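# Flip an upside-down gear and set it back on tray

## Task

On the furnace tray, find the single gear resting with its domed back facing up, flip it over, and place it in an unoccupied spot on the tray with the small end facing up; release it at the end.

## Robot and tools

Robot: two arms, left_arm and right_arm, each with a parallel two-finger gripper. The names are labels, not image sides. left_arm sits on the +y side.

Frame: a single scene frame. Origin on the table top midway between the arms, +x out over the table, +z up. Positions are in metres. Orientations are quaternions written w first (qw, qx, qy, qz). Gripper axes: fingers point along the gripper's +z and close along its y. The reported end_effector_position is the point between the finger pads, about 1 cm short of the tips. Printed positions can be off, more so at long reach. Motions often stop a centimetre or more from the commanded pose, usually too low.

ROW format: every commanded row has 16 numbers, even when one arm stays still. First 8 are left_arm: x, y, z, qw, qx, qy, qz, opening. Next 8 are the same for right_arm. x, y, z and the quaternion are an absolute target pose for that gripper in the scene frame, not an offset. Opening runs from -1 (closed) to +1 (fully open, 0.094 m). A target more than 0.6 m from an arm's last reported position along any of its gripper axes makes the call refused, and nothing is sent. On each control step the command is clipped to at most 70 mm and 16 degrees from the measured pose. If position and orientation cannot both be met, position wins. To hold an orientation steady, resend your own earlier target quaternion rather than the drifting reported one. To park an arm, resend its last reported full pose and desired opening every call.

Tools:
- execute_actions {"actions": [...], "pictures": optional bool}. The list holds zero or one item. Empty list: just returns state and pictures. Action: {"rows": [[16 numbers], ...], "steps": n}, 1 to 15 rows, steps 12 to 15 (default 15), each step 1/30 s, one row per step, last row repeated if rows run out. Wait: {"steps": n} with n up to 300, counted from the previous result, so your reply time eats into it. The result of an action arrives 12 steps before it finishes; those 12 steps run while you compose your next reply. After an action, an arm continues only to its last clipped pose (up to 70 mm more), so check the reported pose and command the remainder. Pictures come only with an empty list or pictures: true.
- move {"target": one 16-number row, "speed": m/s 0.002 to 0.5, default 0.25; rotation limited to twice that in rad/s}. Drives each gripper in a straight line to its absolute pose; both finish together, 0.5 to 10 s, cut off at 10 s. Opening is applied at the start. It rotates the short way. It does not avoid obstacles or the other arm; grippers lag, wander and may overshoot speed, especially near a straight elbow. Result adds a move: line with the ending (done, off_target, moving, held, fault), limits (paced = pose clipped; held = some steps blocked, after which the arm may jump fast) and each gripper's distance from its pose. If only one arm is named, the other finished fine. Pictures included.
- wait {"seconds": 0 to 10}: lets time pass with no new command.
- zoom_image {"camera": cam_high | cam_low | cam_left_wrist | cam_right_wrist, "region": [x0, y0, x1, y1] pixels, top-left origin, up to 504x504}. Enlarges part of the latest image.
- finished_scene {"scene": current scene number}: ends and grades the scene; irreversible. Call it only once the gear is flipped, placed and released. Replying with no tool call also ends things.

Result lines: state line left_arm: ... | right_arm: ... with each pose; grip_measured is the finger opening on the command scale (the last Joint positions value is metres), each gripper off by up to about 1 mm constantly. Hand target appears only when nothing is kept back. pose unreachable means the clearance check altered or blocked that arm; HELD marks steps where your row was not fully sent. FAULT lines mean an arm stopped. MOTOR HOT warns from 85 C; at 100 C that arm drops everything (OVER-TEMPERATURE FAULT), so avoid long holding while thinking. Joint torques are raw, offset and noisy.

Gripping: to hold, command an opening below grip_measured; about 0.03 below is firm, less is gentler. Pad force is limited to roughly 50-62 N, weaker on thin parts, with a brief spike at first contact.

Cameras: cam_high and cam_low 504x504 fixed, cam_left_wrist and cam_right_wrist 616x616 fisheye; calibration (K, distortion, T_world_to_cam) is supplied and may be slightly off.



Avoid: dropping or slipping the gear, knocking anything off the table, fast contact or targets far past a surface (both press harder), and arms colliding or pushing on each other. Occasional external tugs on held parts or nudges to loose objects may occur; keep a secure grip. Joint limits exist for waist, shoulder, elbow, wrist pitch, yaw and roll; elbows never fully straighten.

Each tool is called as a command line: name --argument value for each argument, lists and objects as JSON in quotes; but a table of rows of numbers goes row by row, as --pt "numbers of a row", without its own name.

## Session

execute_actions --actions '[]'

zoom_image --camera "cam_high" --region '[80,180,380,440]'

Scene clock: 0.00 s of 6000.00 s.
left_arm: end_effector_position=(+0.1740, -0.0088, +0.3739) grip_measured=+1.000 end_effector_quat_wxyz=(-0.358, -0.378, +0.841, -0.145) | right_arm: end_effector_position=(+0.6458, -0.2992, +0.2399) grip_measured=+1.000 end_effector_quat_wxyz=(+0.675, +0.186, +0.712, -0.064)
Joint positions: left_arm=[-0.906  1.304  1.447 -1.574  0.783 -1.804  0.094] | right_arm=[-0.034  1.618  0.923  0.603  0.473  0.203  0.094]
Joint velocities: left_arm=[-0.005 -0.005  0.002 -0.017 -0.051 -0.037  0.   ] | right_arm=[-0.005 -0.005 -0.002 -0.002 -0.007  0.037  0.   ]
Joint torques (N m, as the arm reports them, + toward a larger angle): no reading
Hand target (left_arm): +0.177, -0.012, +0.382; -0.355, -0.375, +0.843, -0.154
Hand target (right_arm): +0.652, -0.298, +0.249; +0.682, +0.187, +0.705, -0.061
camera_calibration (this result's frames):
cam_left_wrist: T_world_to_cam=[[0.747798, -0.663201, -0.0310383, -0.128253], [-0.0741818, -0.129918, 0.988746, -0.349622], [-0.659769, -0.737079, -0.14635, 0.289099], [0, 0, 0, 1]] pos_world=[0.26071, 0.0826093, 0.384016]
cam_right_wrist: T_world_to_cam=[[-0.368148, -0.915696, -0.161148, -0.0000457269], [-0.555106, 0.355512, -0.751976, 0.649545], [0.745872, -0.187384, -0.639189, -0.259513], [0, 0, 0, 1]] pos_world=[0.554113, -0.279592, 0.322558]

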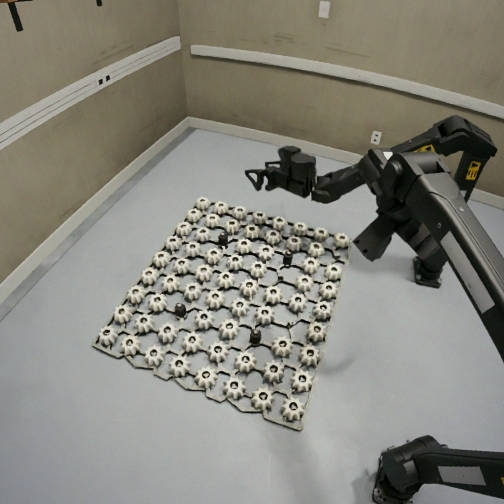

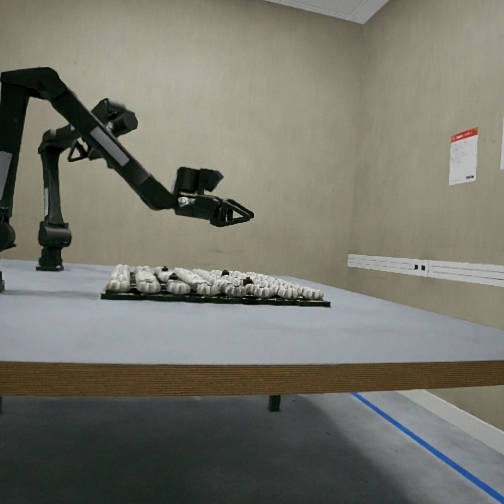

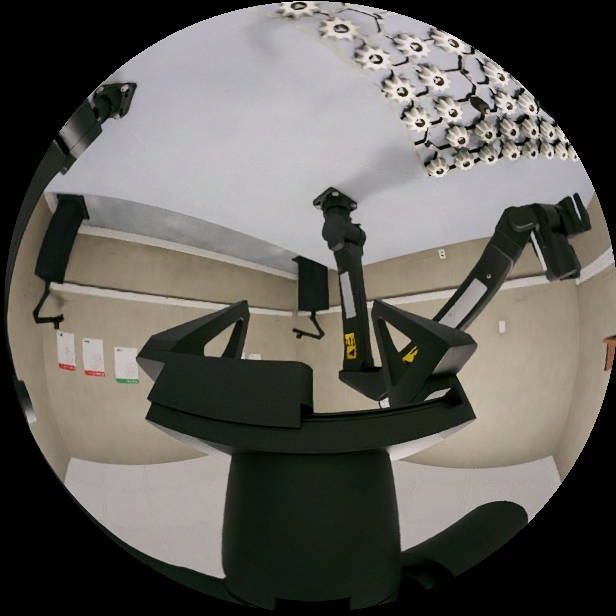

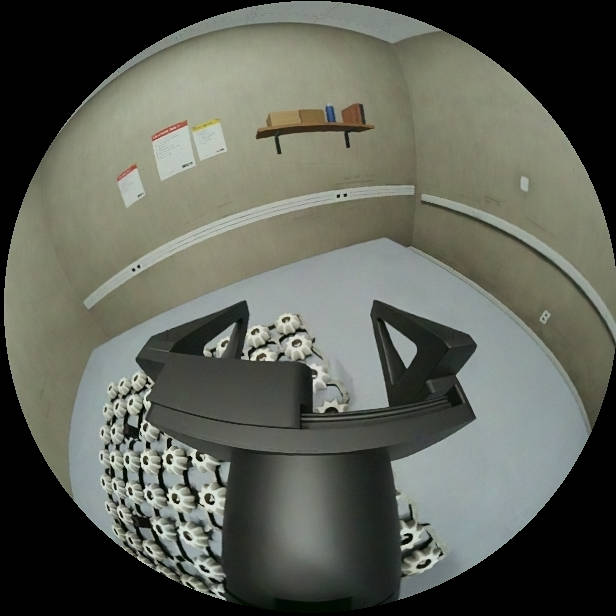

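Region (80, 180, 380, 440) of cam_high's 504x504 image, scaled by 1.680, with more detail than that image has; it fills the top 437 rows of this view, and the rest is white.

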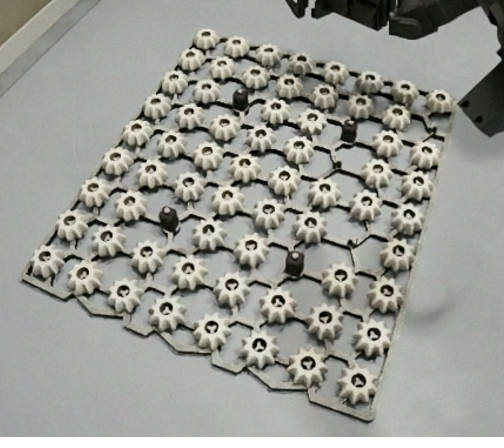

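zoom_image --camera "cam_high" --region '[210,270,350,400]'

zoom_image --camera "cam_high" --region '[160,190,360,300]'

zoom_image --camera "cam_high" --region '[90,260,250,400]'

Region (210, 270, 350, 400) of cam_high's 504x504 image, scaled by 3.600, with more detail than that image has; it fills the top 468 rows of this view, and the rest is white.

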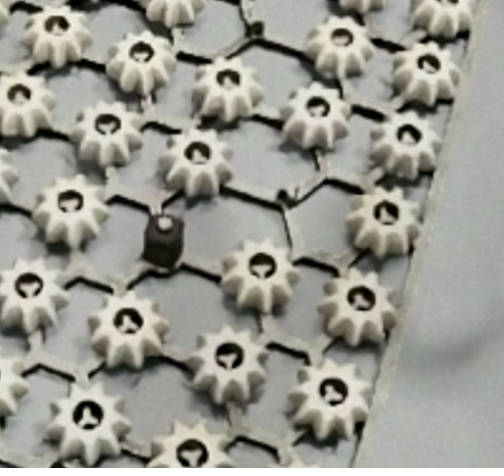

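Region (160, 190, 360, 300) of cam_high's 504x504 image, scaled by 2.520, with more detail than that image has; it fills the top 277 rows of this view, and the rest is white.

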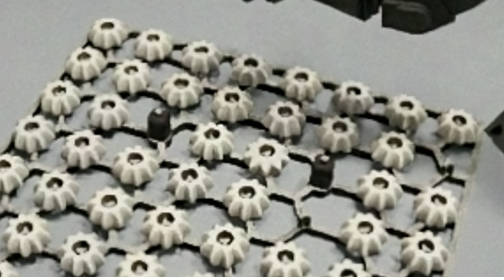

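Region (90, 260, 250, 400) of cam_high's 504x504 image, scaled by 3.150, with more detail than that image has; it fills the top 441 rows of this view, and the rest is white.

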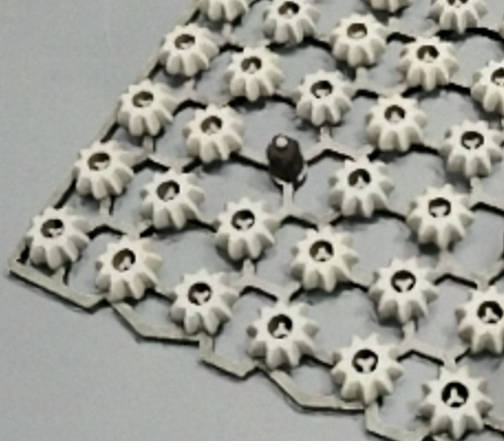

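move --target '[0.3,0.4,0.3,0.1,-0.2,0.93,-0.3,1,0.535,-0.14,0.12,0,-0.383,0.924,0,0.5]'

Scene clock: 5.10 s of 6000.00 s.
left_arm: end_effector_position=(+0.2913, +0.3976, +0.3111) grip_measured=+1.000 end_effector_quat_wxyz=(+0.100, -0.204, +0.919, -0.323) | right_arm: end_effector_position=(+0.5239, -0.1501, +0.1150) grip_measured=+0.502 end_effector_quat_wxyz=(-0.004, -0.378, +0.926, -0.003)
Joint positions: left_arm=[ 0.506  0.962  1.06  -1.661  0.69   0.069  0.094] | right_arm=[ 0.129  1.795  1.464 -1.248  0.007 -0.488  0.071]
Joint velocities: left_arm=[-0.005 -0.005 -0.007 -0.007  0.051  0.022  0.   ] | right_arm=[-0.005  0.005 -0.007  0.002 -0.022  0.022 -0.001]
Joint torques (N m, as the arm reports them, + toward a larger angle): left_arm=[ 0.05 -4.71  8.06  0.3   0.69  0.08] | right_arm=[  1.5  -15.48  10.42  -0.42  -0.32  -0.18]
Hand target (left_arm): +0.292, +0.398, +0.303; +0.092, -0.204, +0.918, -0.328
Hand target (right_arm): +0.537, -0.139, +0.119; +0.001, -0.388, +0.922, -0.002
Off the commanded pose (left_arm): 0.014 m, 3 deg.
Off the commanded pose (right_arm): 0.016 m, 1 deg.
Kept back: nothing.
move: off_target (left_arm, right_arm)
camera_calibration (this result's frames):
cam_left_wrist: T_world_to_cam=[[0.319271, -0.700237, 0.638541, -0.0171224], [-0.908122, -0.0334643, 0.417365, 0.156343], [-0.270886, -0.713126, -0.646585, 0.689575], [0, 0, 0, 1]] pos_world=[0.334241, 0.484996, 0.39155]
cam_right_wrist: T_world_to_cam=[[0.697563, -0.716199, 0.0215467, -0.477902], [-0.588505, -0.555519, 0.587419, 0.161685], [-0.408739, -0.422442, -0.808996, 0.368601], [0, 0, 0, 1]] pos_world=[0.579182, -0.0967413, 0.213517]

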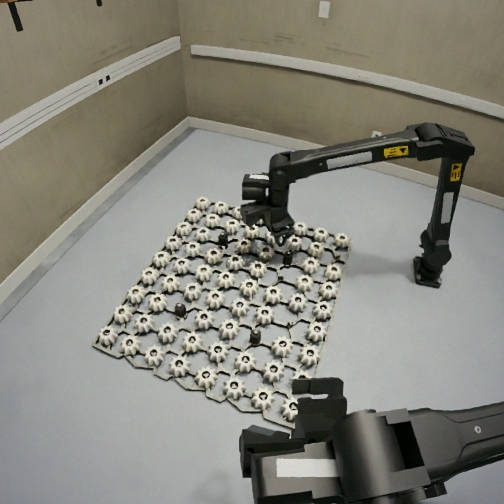

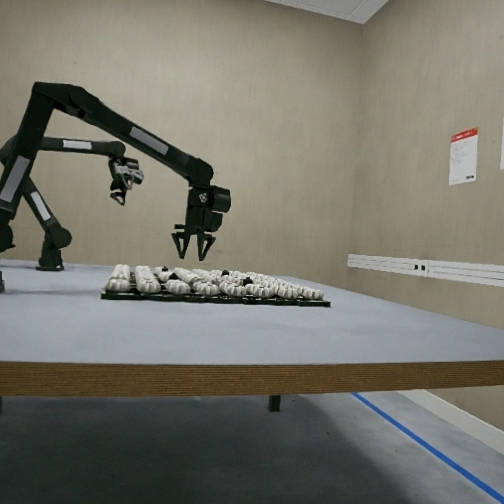

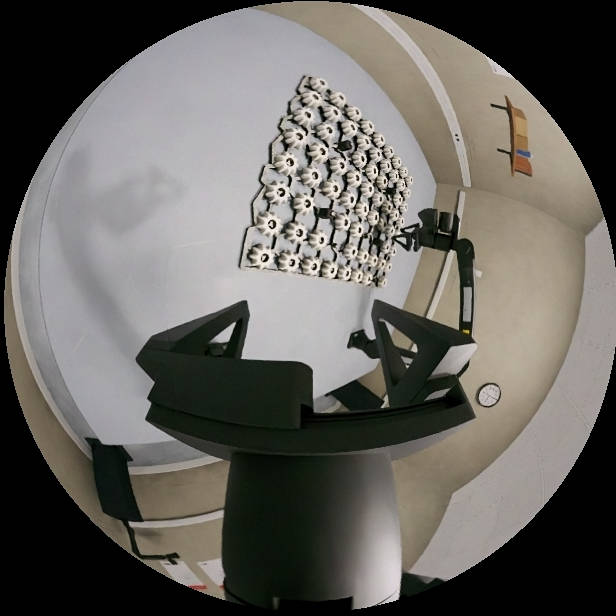

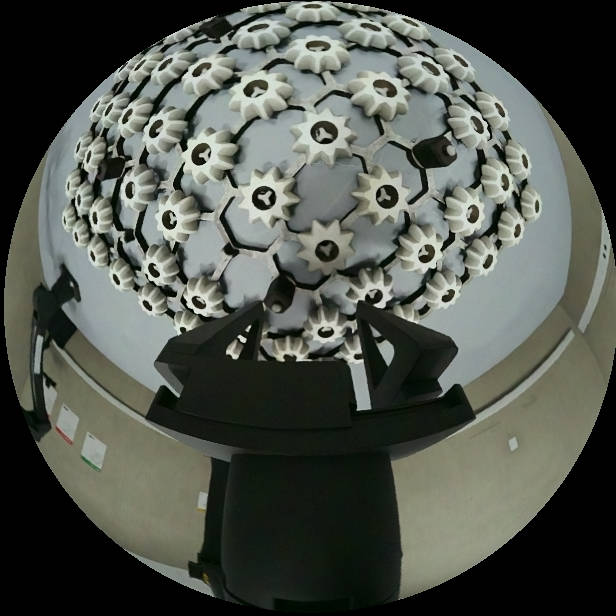

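move --target '[0.3,0.4,0.3,0.1,-0.2,0.93,-0.3,1,0.562,-0.147,0.065,0,-0.383,0.924,0,0.5]' --speed 0.1

Scene clock: 6.67 s of 6000.00 s.
left_arm: end_effector_position=(+0.2952, +0.3994, +0.3064) grip_measured=+1.000 end_effector_quat_wxyz=(+0.103, -0.198, +0.927, -0.300) | right_arm: end_effector_position=(+0.5376, -0.1458, +0.0607) grip_measured=+0.502 end_effector_quat_wxyz=(-0.021, -0.386, +0.922, +0.000)
Joint positions: left_arm=[ 0.48   0.962  1.06  -1.627  0.645  0.049  0.094] | right_arm=[ 0.128  1.903  1.47  -1.18   0.004 -0.506  0.071]
Joint velocities: left_arm=[ 0.005 -0.015 -0.017 -0.002 -0.051  0.007  0.   ] | right_arm=[-0.015 -0.005 -0.002 -0.012 -0.022 -0.022 -0.   ]
Joint torques (N m, as the arm reports them, + toward a larger angle): left_arm=[-0.83 -4.84  8.6   1.04  0.26 -0.1 ] | right_arm=[ -0.37 -17.66   9.83   0.53  -0.35  -0.22]
Hand target (left_arm): +0.299, +0.400, +0.300; +0.099, -0.199, +0.928, -0.299
Hand target (right_arm): +0.561, -0.148, +0.066; +0.000, -0.383, +0.924, -0.000
Off the commanded pose (left_arm): 0.008 m, 0 deg.
Off the commanded pose (right_arm): 0.025 m, 2 deg.
Kept back: nothing.
move: off_target (right_arm)
camera_calibration (this result's frames):
cam_left_wrist: T_world_to_cam=[[0.314716, -0.733817, 0.602051, 0.0118196], [-0.907242, -0.0460883, 0.418077, 0.166509], [-0.279044, -0.677782, -0.680255, 0.687566], [0, 0, 0, 1]] pos_world=[0.339206, 0.482367, 0.390991]
cam_right_wrist: T_world_to_cam=[[0.710907, -0.703282, 0.00211807, -0.487239], [-0.557936, -0.562146, 0.610491, 0.185222], [-0.428157, -0.435184, -0.79202, 0.339654], [0, 0, 0, 1]] pos_world=[0.595149, -0.0907327, 0.156968]

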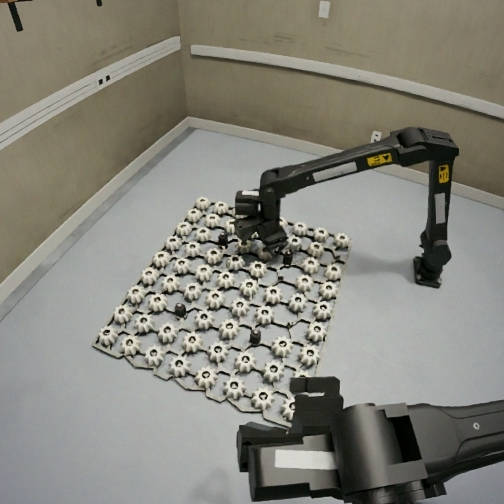

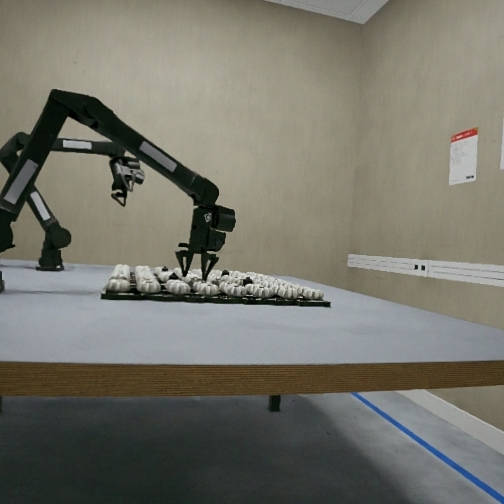

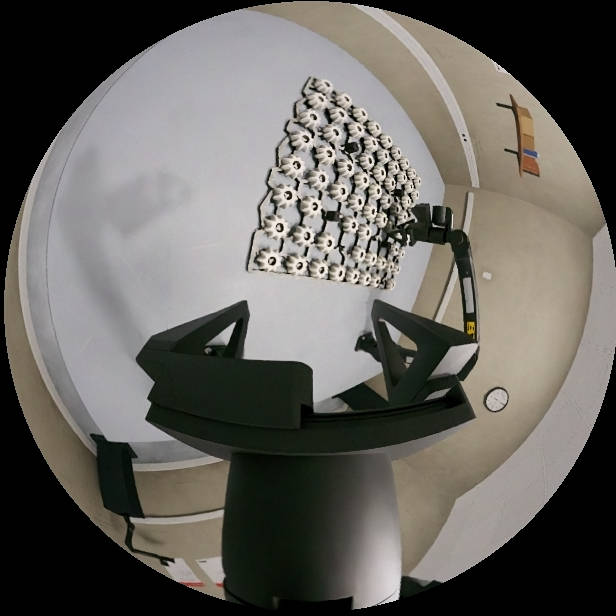

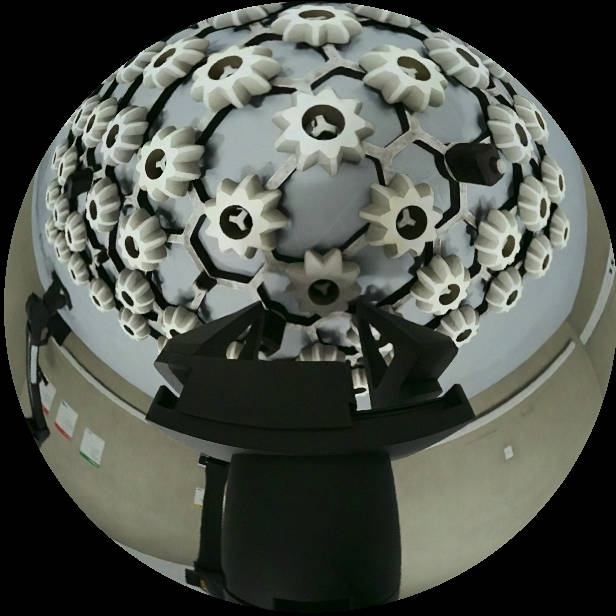

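move --target '[0.3,0.4,0.3,0.1,-0.2,0.93,-0.3,1,0.572,-0.157,0.055,0,-0.383,0.924,0,0.5]' --speed 0.05

Scene clock: 7.97 s of 6000.00 s.
left_arm: end_effector_position=(+0.2952, +0.3994, +0.3064) grip_measured=+1.000 end_effector_quat_wxyz=(+0.103, -0.198, +0.927, -0.300) | right_arm: end_effector_position=(+0.5484, -0.1571, +0.0571) grip_measured=+0.502 end_effector_quat_wxyz=(-0.015, -0.384, +0.923, -0.000)
Joint positions: left_arm=[ 0.48   0.962  1.06  -1.627  0.645  0.049  0.094] | right_arm=[ 0.103  1.917  1.482 -1.165  0.004 -0.526  0.071]
Joint velocities: left_arm=[ 0.005  0.015  0.002  0.002 -0.022 -0.051  0.   ] | right_arm=[-0.005 -0.015 -0.002 -0.002 -0.095 -0.037  0.   ]
Joint torques (N m, as the arm reports them, + toward a larger angle): left_arm=[-0.92 -4.84  8.64  1.06  0.31 -0.11] | right_arm=[  0.11 -16.71   9.99   0.52  -0.35  -0.22]
Hand target (left_arm): +0.300, +0.400, +0.300; +0.100, -0.199, +0.928, -0.299
Hand target (right_arm): +0.571, -0.158, +0.055; -0.000, -0.383, +0.924, -0.000
Off the commanded pose (left_arm): 0.008 m, 0 deg.
Off the commanded pose (right_arm): 0.024 m, 2 deg.
Kept back: nothing.
move: off_target (right_arm)
camera_calibration (this result's frames):
cam_left_wrist: T_world_to_cam=[[0.315058, -0.73365, 0.602076, 0.0116444], [-0.907145, -0.0463153, 0.418261, 0.166515], [-0.278972, -0.677947, -0.68012, 0.68757], [0, 0, 0, 1]] pos_world=[0.339197, 0.482391, 0.390972]
cam_right_wrist: T_world_to_cam=[[0.707078, -0.707097, 0.00746939, -0.501686], [-0.567904, -0.561532, 0.601803, 0.193119], [-0.421339, -0.429764, -0.798609, 0.333993], [0, 0, 0, 1]] pos_world=[0.605129, -0.10276, 0.154258]

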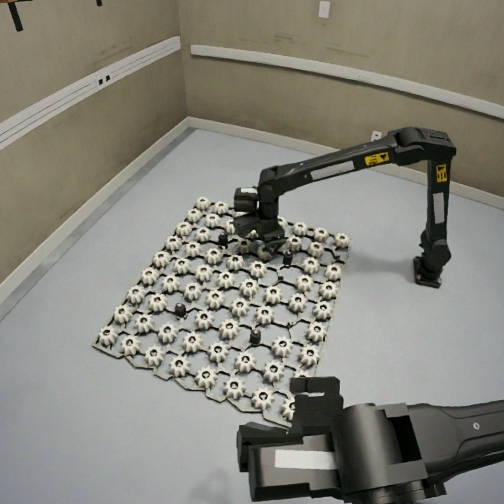

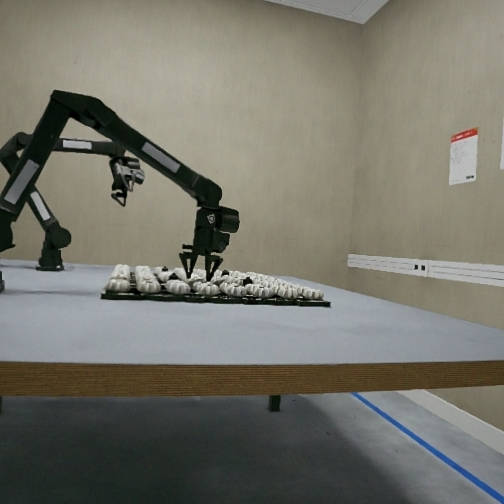

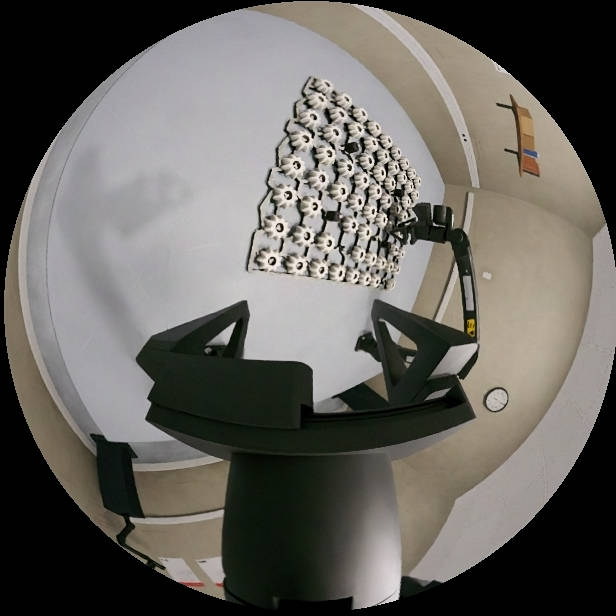

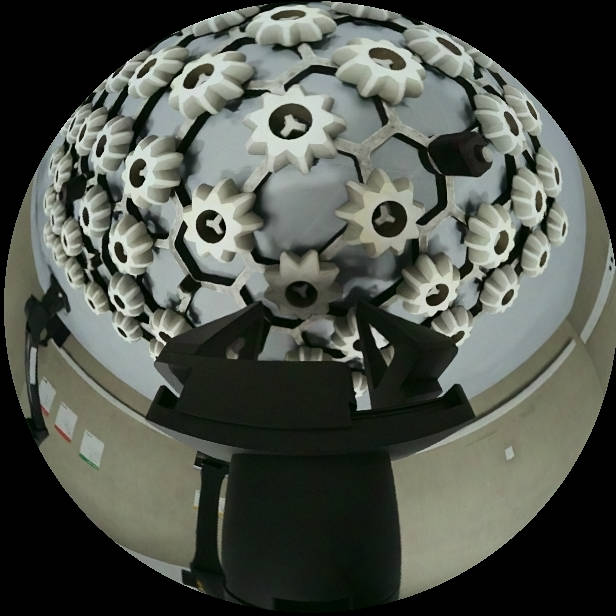

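Target about (.551,-.147).

move --target '[0.3,0.4,0.3,0.1,-0.2,0.93,-0.3,1,0.57,-0.134,0.03,0,-0.383,0.924,0,0.6]' --speed 0.04

Scene clock: 9.60 s of 6000.00 s.
left_arm: end_effector_position=(+0.2952, +0.3994, +0.3064) grip_measured=+1.000 end_effector_quat_wxyz=(+0.103, -0.198, +0.927, -0.300) | right_arm: end_effector_position=(+0.5542, -0.1476, +0.0343) grip_measured=+0.598 end_effector_quat_wxyz=(-0.012, -0.381, +0.925, -0.000)
Joint positions: left_arm=[ 0.48   0.962  1.06  -1.627  0.645  0.049  0.094] | right_arm=[ 0.116  1.959  1.482 -1.118  0.003 -0.506  0.075]
Joint velocities: left_arm=[ 0.005 -0.015  0.007  0.022 -0.007 -0.022  0.   ] | right_arm=[-0.015  0.005 -0.022  0.012  0.037  0.007 -0.001]
Joint torques (N m, as the arm reports them, + toward a larger angle): left_arm=[-0.82 -4.72  8.63  1.07  0.31 -0.12] | right_arm=[  2.17 -17.2    9.09   0.54  -0.35  -0.06]
Hand target (left_arm): +0.300, +0.400, +0.300; +0.100, -0.199, +0.928, -0.299
Hand target (right_arm): +0.569, -0.134, +0.030; +0.000, -0.383, +0.924, +0.000
Off the commanded pose (left_arm): 0.008 m, 0 deg.
Off the commanded pose (right_arm): 0.021 m, 1 deg.
Kept back: nothing.
move: off_target (right_arm)
camera_calibration (this result's frames):
cam_left_wrist: T_world_to_cam=[[0.315058, -0.73365, 0.602076, 0.0116444], [-0.907145, -0.0463153, 0.418261, 0.166515], [-0.278972, -0.677947, -0.68012, 0.68757], [0, 0, 0, 1]] pos_world=[0.339197, 0.482391, 0.390972]
cam_right_wrist: T_world_to_cam=[[0.702414, -0.711702, 0.00977466, -0.497092], [-0.5748, -0.559093, 0.597511, 0.219845], [-0.419785, -0.425319, -0.801801, 0.32226], [0, 0, 0, 1]] pos_world=[0.610811, -0.093804, 0.131887]

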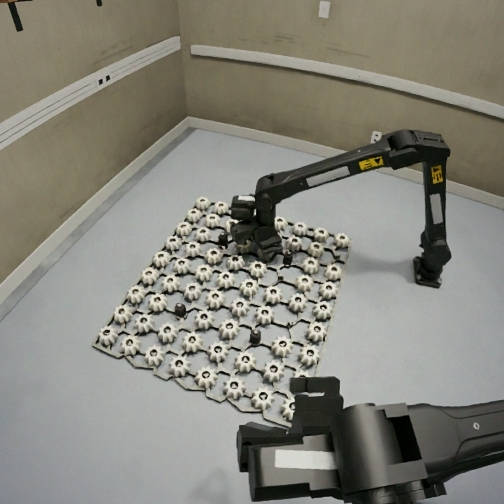

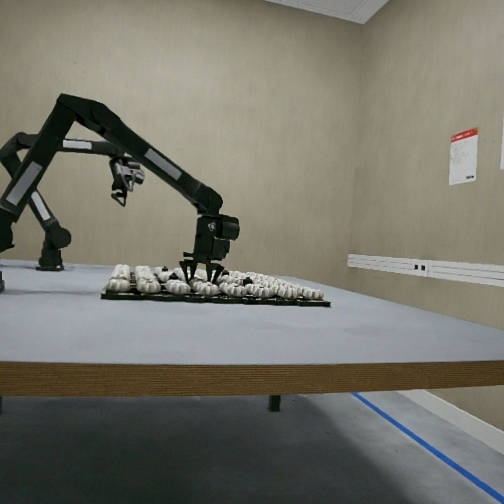

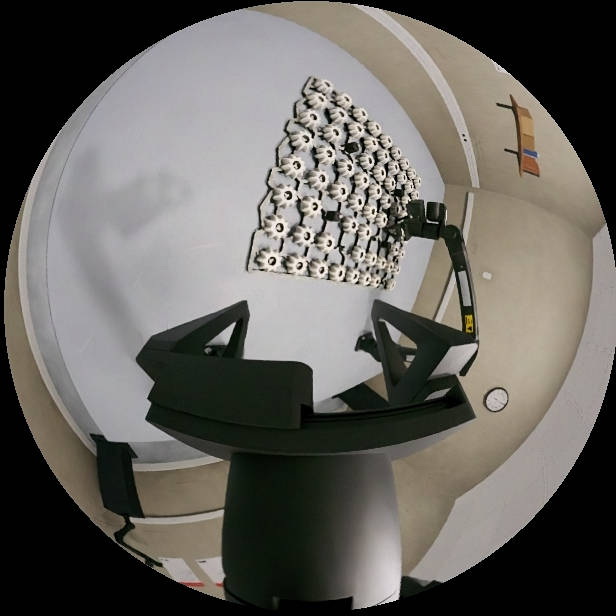

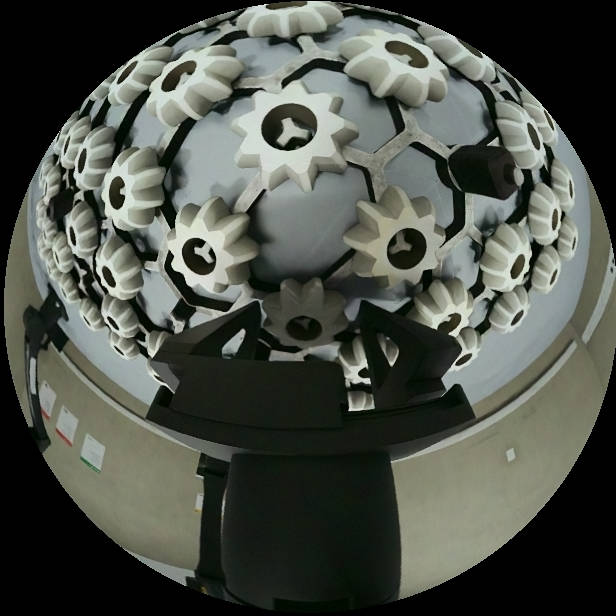

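move --target '[0.3,0.4,0.3,0.1,-0.2,0.93,-0.3,1,0.568,-0.131,0.028,0,-0.383,0.924,0,0.08]' --speed 0.04

move --target '[0.3,0.4,0.3,0.1,-0.2,0.93,-0.3,1,0.578,-0.131,0.14,0,-0.383,0.924,0,0.08]' --speed 0.1

move --target '[0.359,0.213,0.31,0,-0.017,0.723,-0.691,1,0.364,0.15,0.345,0.5,-0.5,0.5,0.5,0.08]'

Scene clock: 11.07 s of 6000.00 s.
left_arm: end_effector_position=(+0.2952, +0.3994, +0.3064) grip_measured=+1.000 end_effector_quat_wxyz=(+0.103, -0.198, +0.927, -0.300) | right_arm: end_effector_position=(+0.5530, -0.1457, +0.0342) grip_measured=+0.207 end_effector_quat_wxyz=(-0.013, -0.379, +0.925, +0.002)
Joint positions: left_arm=[ 0.48   0.962  1.06  -1.627  0.645  0.049  0.094] | right_arm=[ 0.119  1.959  1.481 -1.119 -0.002 -0.501  0.057]
Joint velocities: left_arm=[ 0.005 -0.015  0.002 -0.017 -0.022 -0.007  0.   ] | right_arm=[-0.015  0.005 -0.007  0.012  0.022  0.007 -0.   ]
Joint torques (N m, as the arm reports them, + toward a larger angle): left_arm=[-0.8  -4.83  8.65  1.04  0.31 -0.1 ] | right_arm=[  2.76 -17.58   8.82   0.87  -0.14  -0.03]
Hand target (left_arm): +0.300, +0.400, +0.300; +0.100, -0.199, +0.928, -0.299
Hand target (right_arm): +0.567, -0.131, +0.028; +0.000, -0.383, +0.924, +0.000
Off the commanded pose (left_arm): 0.008 m, 0 deg.
Off the commanded pose (right_arm): 0.022 m, 2 deg.
Kept back: nothing.
move: off_target (right_arm)
camera_calibration (this result's frames):
cam_left_wrist: T_world_to_cam=[[0.315058, -0.73365, 0.602076, 0.0116444], [-0.907145, -0.0463153, 0.418261, 0.166515], [-0.278972, -0.677947, -0.68012, 0.68757], [0, 0, 0, 1]] pos_world=[0.339197, 0.482391, 0.390972]
cam_right_wrist: T_world_to_cam=[[0.70045, -0.713688, 0.00443536, -0.493936], [-0.57426, -0.559896, 0.597278, 0.219878], [-0.423787, -0.42091, -0.802022, 0.325334], [0, 0, 0, 1]] pos_world=[0.610116, -0.0924711, 0.131787]

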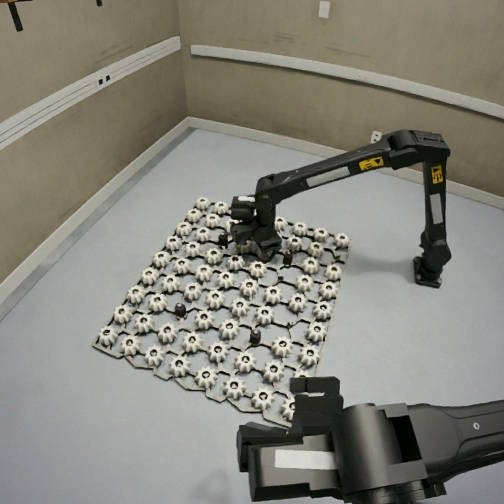

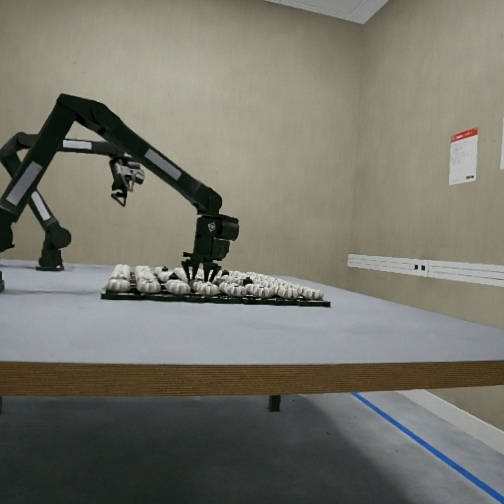

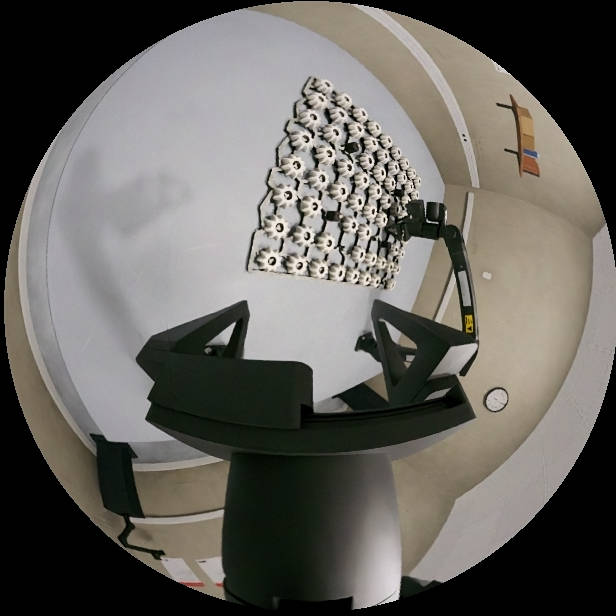

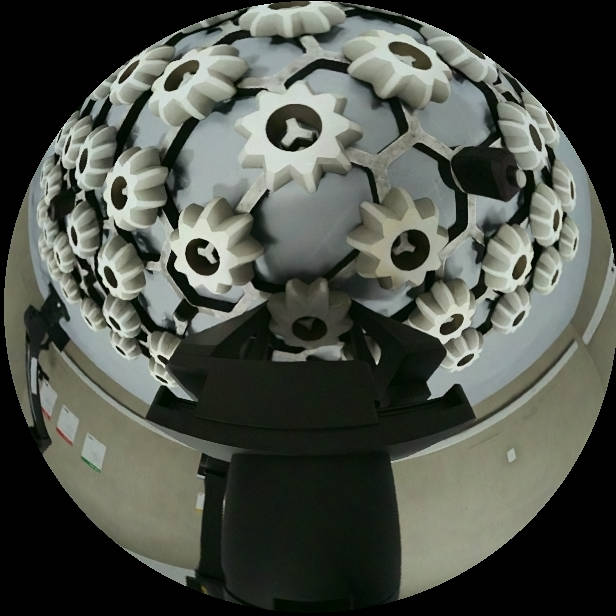

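Scene clock: 12.63 s of 6000.00 s.
left_arm: end_effector_position=(+0.2952, +0.3994, +0.3064) grip_measured=+1.000 end_effector_quat_wxyz=(+0.103, -0.198, +0.927, -0.300) | right_arm: end_effector_position=(+0.5595, -0.1439, +0.0962) grip_measured=+0.207 end_effector_quat_wxyz=(-0.042, -0.379, +0.924, +0.006)
Joint positions: left_arm=[ 0.48   0.962  1.06  -1.627  0.645  0.049  0.094] | right_arm=[ 0.119  1.949  1.639 -1.347 -0.002 -0.501  0.057]
Joint velocities: left_arm=[-0.005  0.005  0.012 -0.002  0.066  0.007  0.   ] | right_arm=[-0.015 -0.005  0.002  0.012 -0.022  0.051  0.001]
Joint torques (N m, as the arm reports them, + toward a larger angle): left_arm=[-1.09 -4.72  8.63  1.07  0.29 -0.11] | right_arm=[  2.21 -24.76  10.93  -0.68  -0.15  -0.07]
Hand target (left_arm): +0.300, +0.400, +0.300; +0.100, -0.199, +0.928, -0.299
Hand target (right_arm): +0.575, -0.132, +0.140; +0.001, -0.383, +0.924, +0.000
Off the commanded pose (left_arm): 0.008 m, 0 deg.
Off the commanded pose (right_arm): 0.049 m, 5 deg.
Kept back: nothing.
move: off_target (right_arm)
camera_calibration (this result's frames):
cam_left_wrist: T_world_to_cam=[[0.315058, -0.73365, 0.602076, 0.0116444], [-0.907145, -0.0463153, 0.418261, 0.166515], [-0.278972, -0.677947, -0.68012, 0.68757], [0, 0, 0, 1]] pos_world=[0.339197, 0.482391, 0.390972]
cam_right_wrist: T_world_to_cam=[[0.699889, -0.713848, -0.0240246, -0.494386], [-0.538892, -0.549833, 0.638185, 0.165293], [-0.468776, -0.433712, -0.769508, 0.398766], [0, 0, 0, 1]] pos_world=[0.622023, -0.0890832, 0.189489]

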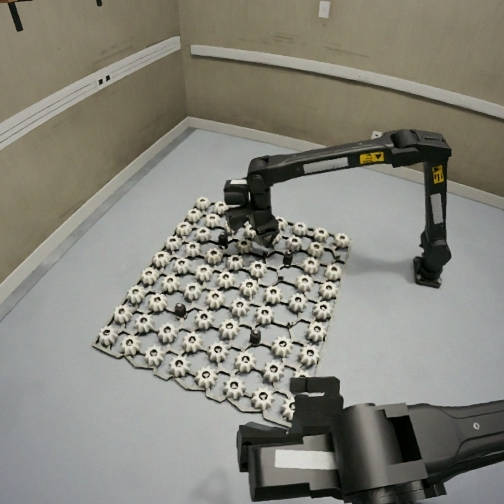

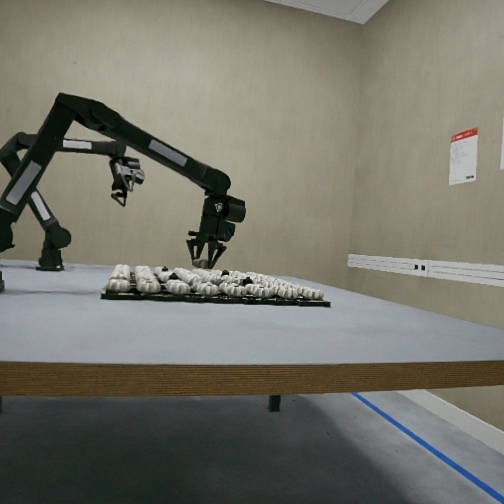

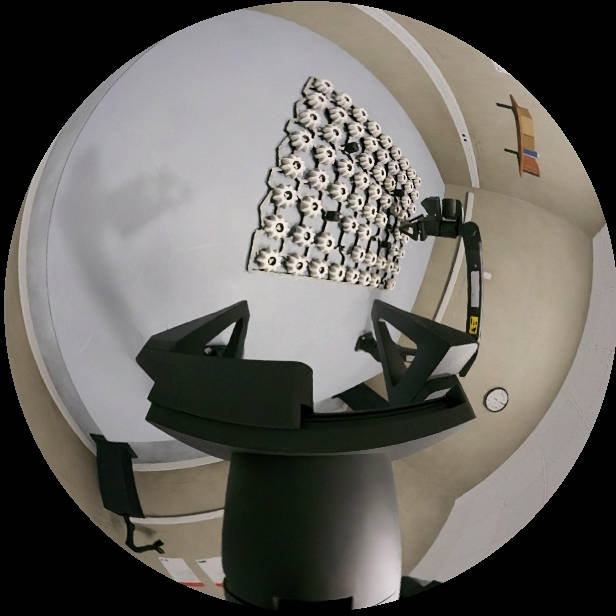

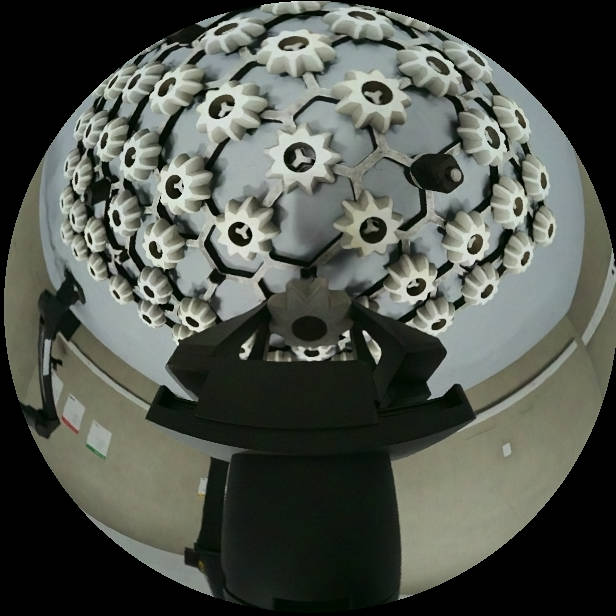

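Scene clock: 16.70 s of 6000.00 s.
left_arm: end_effector_position=(+0.3605, +0.2184, +0.3202) grip_measured=+1.000 end_effector_quat_wxyz=(+0.003, -0.020, +0.731, -0.682) | right_arm: end_effector_position=(+0.3673, +0.1475, +0.3419) grip_measured=+0.207 end_effector_quat_wxyz=(+0.498, -0.495, +0.510, +0.496)
Joint positions: left_arm=[ 0.043  1.283  0.995 -1.5    1.499  0.195  0.094] | right_arm=[ 0.507  1.413  0.951  0.445 -0.887  0.001  0.057]
Joint velocities: left_arm=[-0.015  0.005 -0.007 -0.002  0.022 -0.037  0.   ] | right_arm=[ 0.005 -0.005 -0.012  0.012 -0.051  0.081 -0.   ]
Joint torques (N m, as the arm reports them, + toward a larger angle): left_arm=[-0.62 -8.79  8.05  0.25  0.95  0.11] | right_arm=[  1.68 -11.68   7.54   2.85  -0.05  -0.06]
Hand target (left_arm): +0.363, +0.217, +0.311; -0.002, -0.021, +0.730, -0.683
Hand target (right_arm): +0.365, +0.152, +0.346; +0.505, -0.494, +0.501, +0.500
Off the commanded pose (left_arm): 0.012 m, 1 deg.
Off the commanded pose (right_arm): 0.005 m, 1 deg.
Kept back: nothing.
move: off_target (left_arm)
camera_calibration (this result's frames):
cam_left_wrist: T_world_to_cam=[[0.036758, -0.0641202, 0.997265, -0.32249], [-0.824306, 0.562222, 0.0665316, 0.161445], [-0.564951, -0.824497, -0.0321885, 0.520093], [0, 0, 0, 1]] pos_world=[0.438761, 0.317369, 0.327608]
cam_right_wrist: T_world_to_cam=[[0.999201, -0.0364433, -0.0164, -0.35844], [-0.0346998, -0.587605, -0.808404, 0.380104], [0.0198241, 0.808327, -0.5884, 0.199553], [0, 0, 0, 1]] pos_world=[0.367388, 0.0489846, 0.418816]

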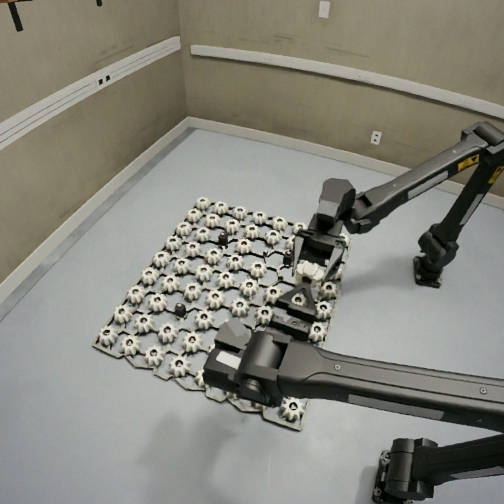

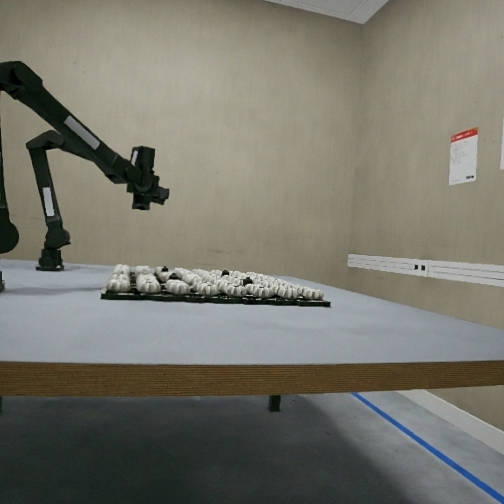

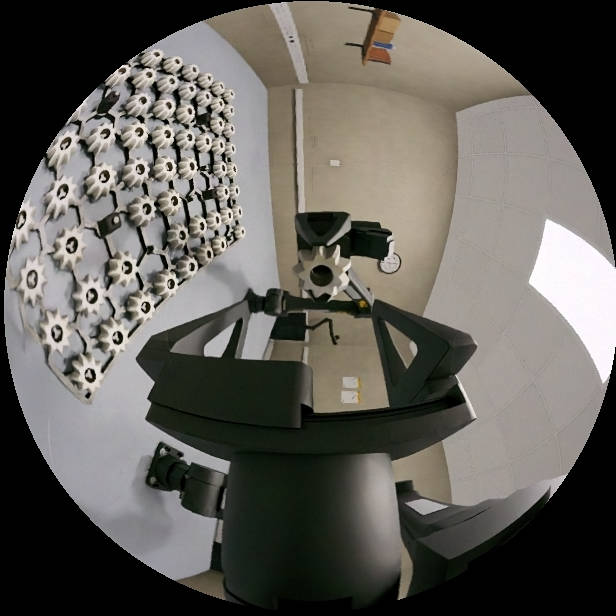

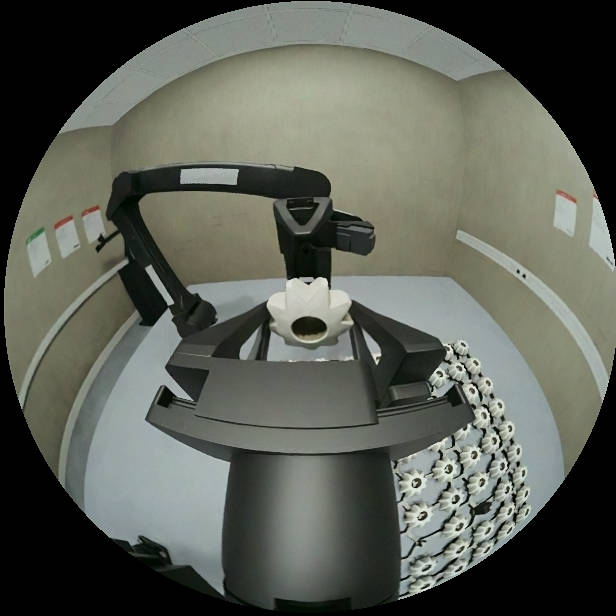

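move --target '[0.3605,0.2184,0.3202,0.003,-0.02,0.731,-0.682,1,0.365,0.232,0.367,0.52,-0.48,0.48,0.52,0.08]' --speed 0.06

Scene clock: 18.80 s of 6000.00 s.
left_arm: end_effector_position=(+0.3605, +0.2184, +0.3202) grip_measured=+1.000 end_effector_quat_wxyz=(+0.004, -0.019, +0.731, -0.682) | right_arm: end_effector_position=(+0.3579, +0.2129, +0.3243) grip_measured=+0.207 end_effector_quat_wxyz=(+0.488, -0.479, +0.518, +0.515)
Joint positions: left_arm=[ 0.043  1.283  0.995 -1.5    1.499  0.198  0.094] | right_arm=[ 0.625  1.535  1.018  0.525 -0.775  0.072  0.057]
Joint velocities: left_arm=[-0.005  0.005  0.012 -0.002 -0.037 -0.037  0.   ] | right_arm=[-0.005 -0.015 -0.012 -0.012 -0.081 -0.051 -0.001]
Joint torques (N m, as the arm reports them, + toward a larger angle): left_arm=[ -0.18 -11.27   8.65  -0.06   0.81  -0.02] | right_arm=[  1.99 -13.24  12.73   2.91  -0.02  -0.02]
Hand target (left_arm): +0.360, +0.218, +0.320; +0.003, -0.020, +0.731, -0.682
Hand target (right_arm): +0.362, +0.228, +0.367; +0.519, -0.479, +0.480, +0.520
Off the commanded pose (left_arm): 0.000 m, 0 deg.
Off the commanded pose (right_arm): 0.047 m, 6 deg.
Kept back: nothing.
move: off_target (right_arm)
camera_calibration (this result's frames):
cam_left_wrist: T_world_to_cam=[[0.0337096, -0.0642227, 0.997366, -0.321401], [-0.824384, 0.562392, 0.0640768, 0.162222], [-0.565026, -0.824373, -0.0339861, 0.520669], [0, 0, 0, 1]] pos_world=[0.438759, 0.317351, 0.327855]
cam_right_wrist: T_world_to_cam=[[0.997164, -0.0309302, -0.0686167, -0.330456], [-0.0739222, -0.573948, -0.815548, 0.417392], [-0.0141573, 0.818307, -0.574606, 0.142027], [0, 0, 0, 1]] pos_world=[0.362384, 0.113118, 0.399339]

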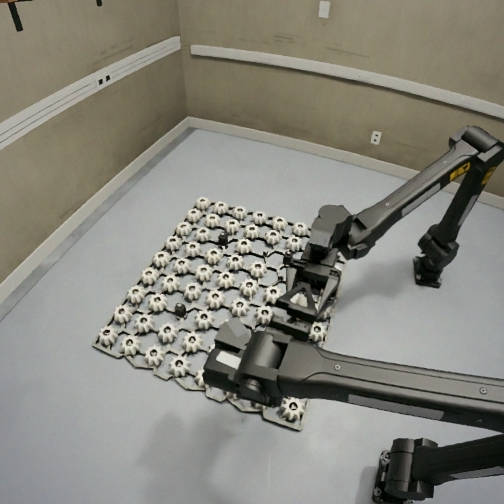

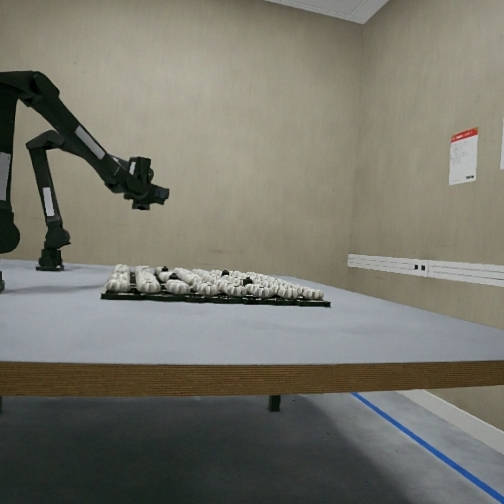

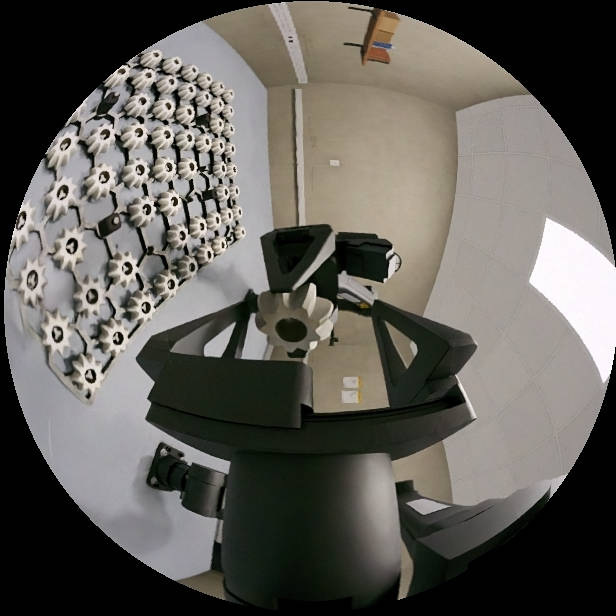

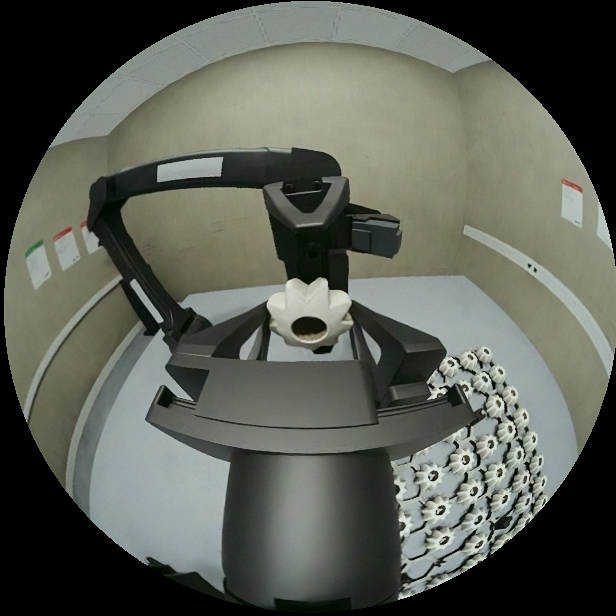

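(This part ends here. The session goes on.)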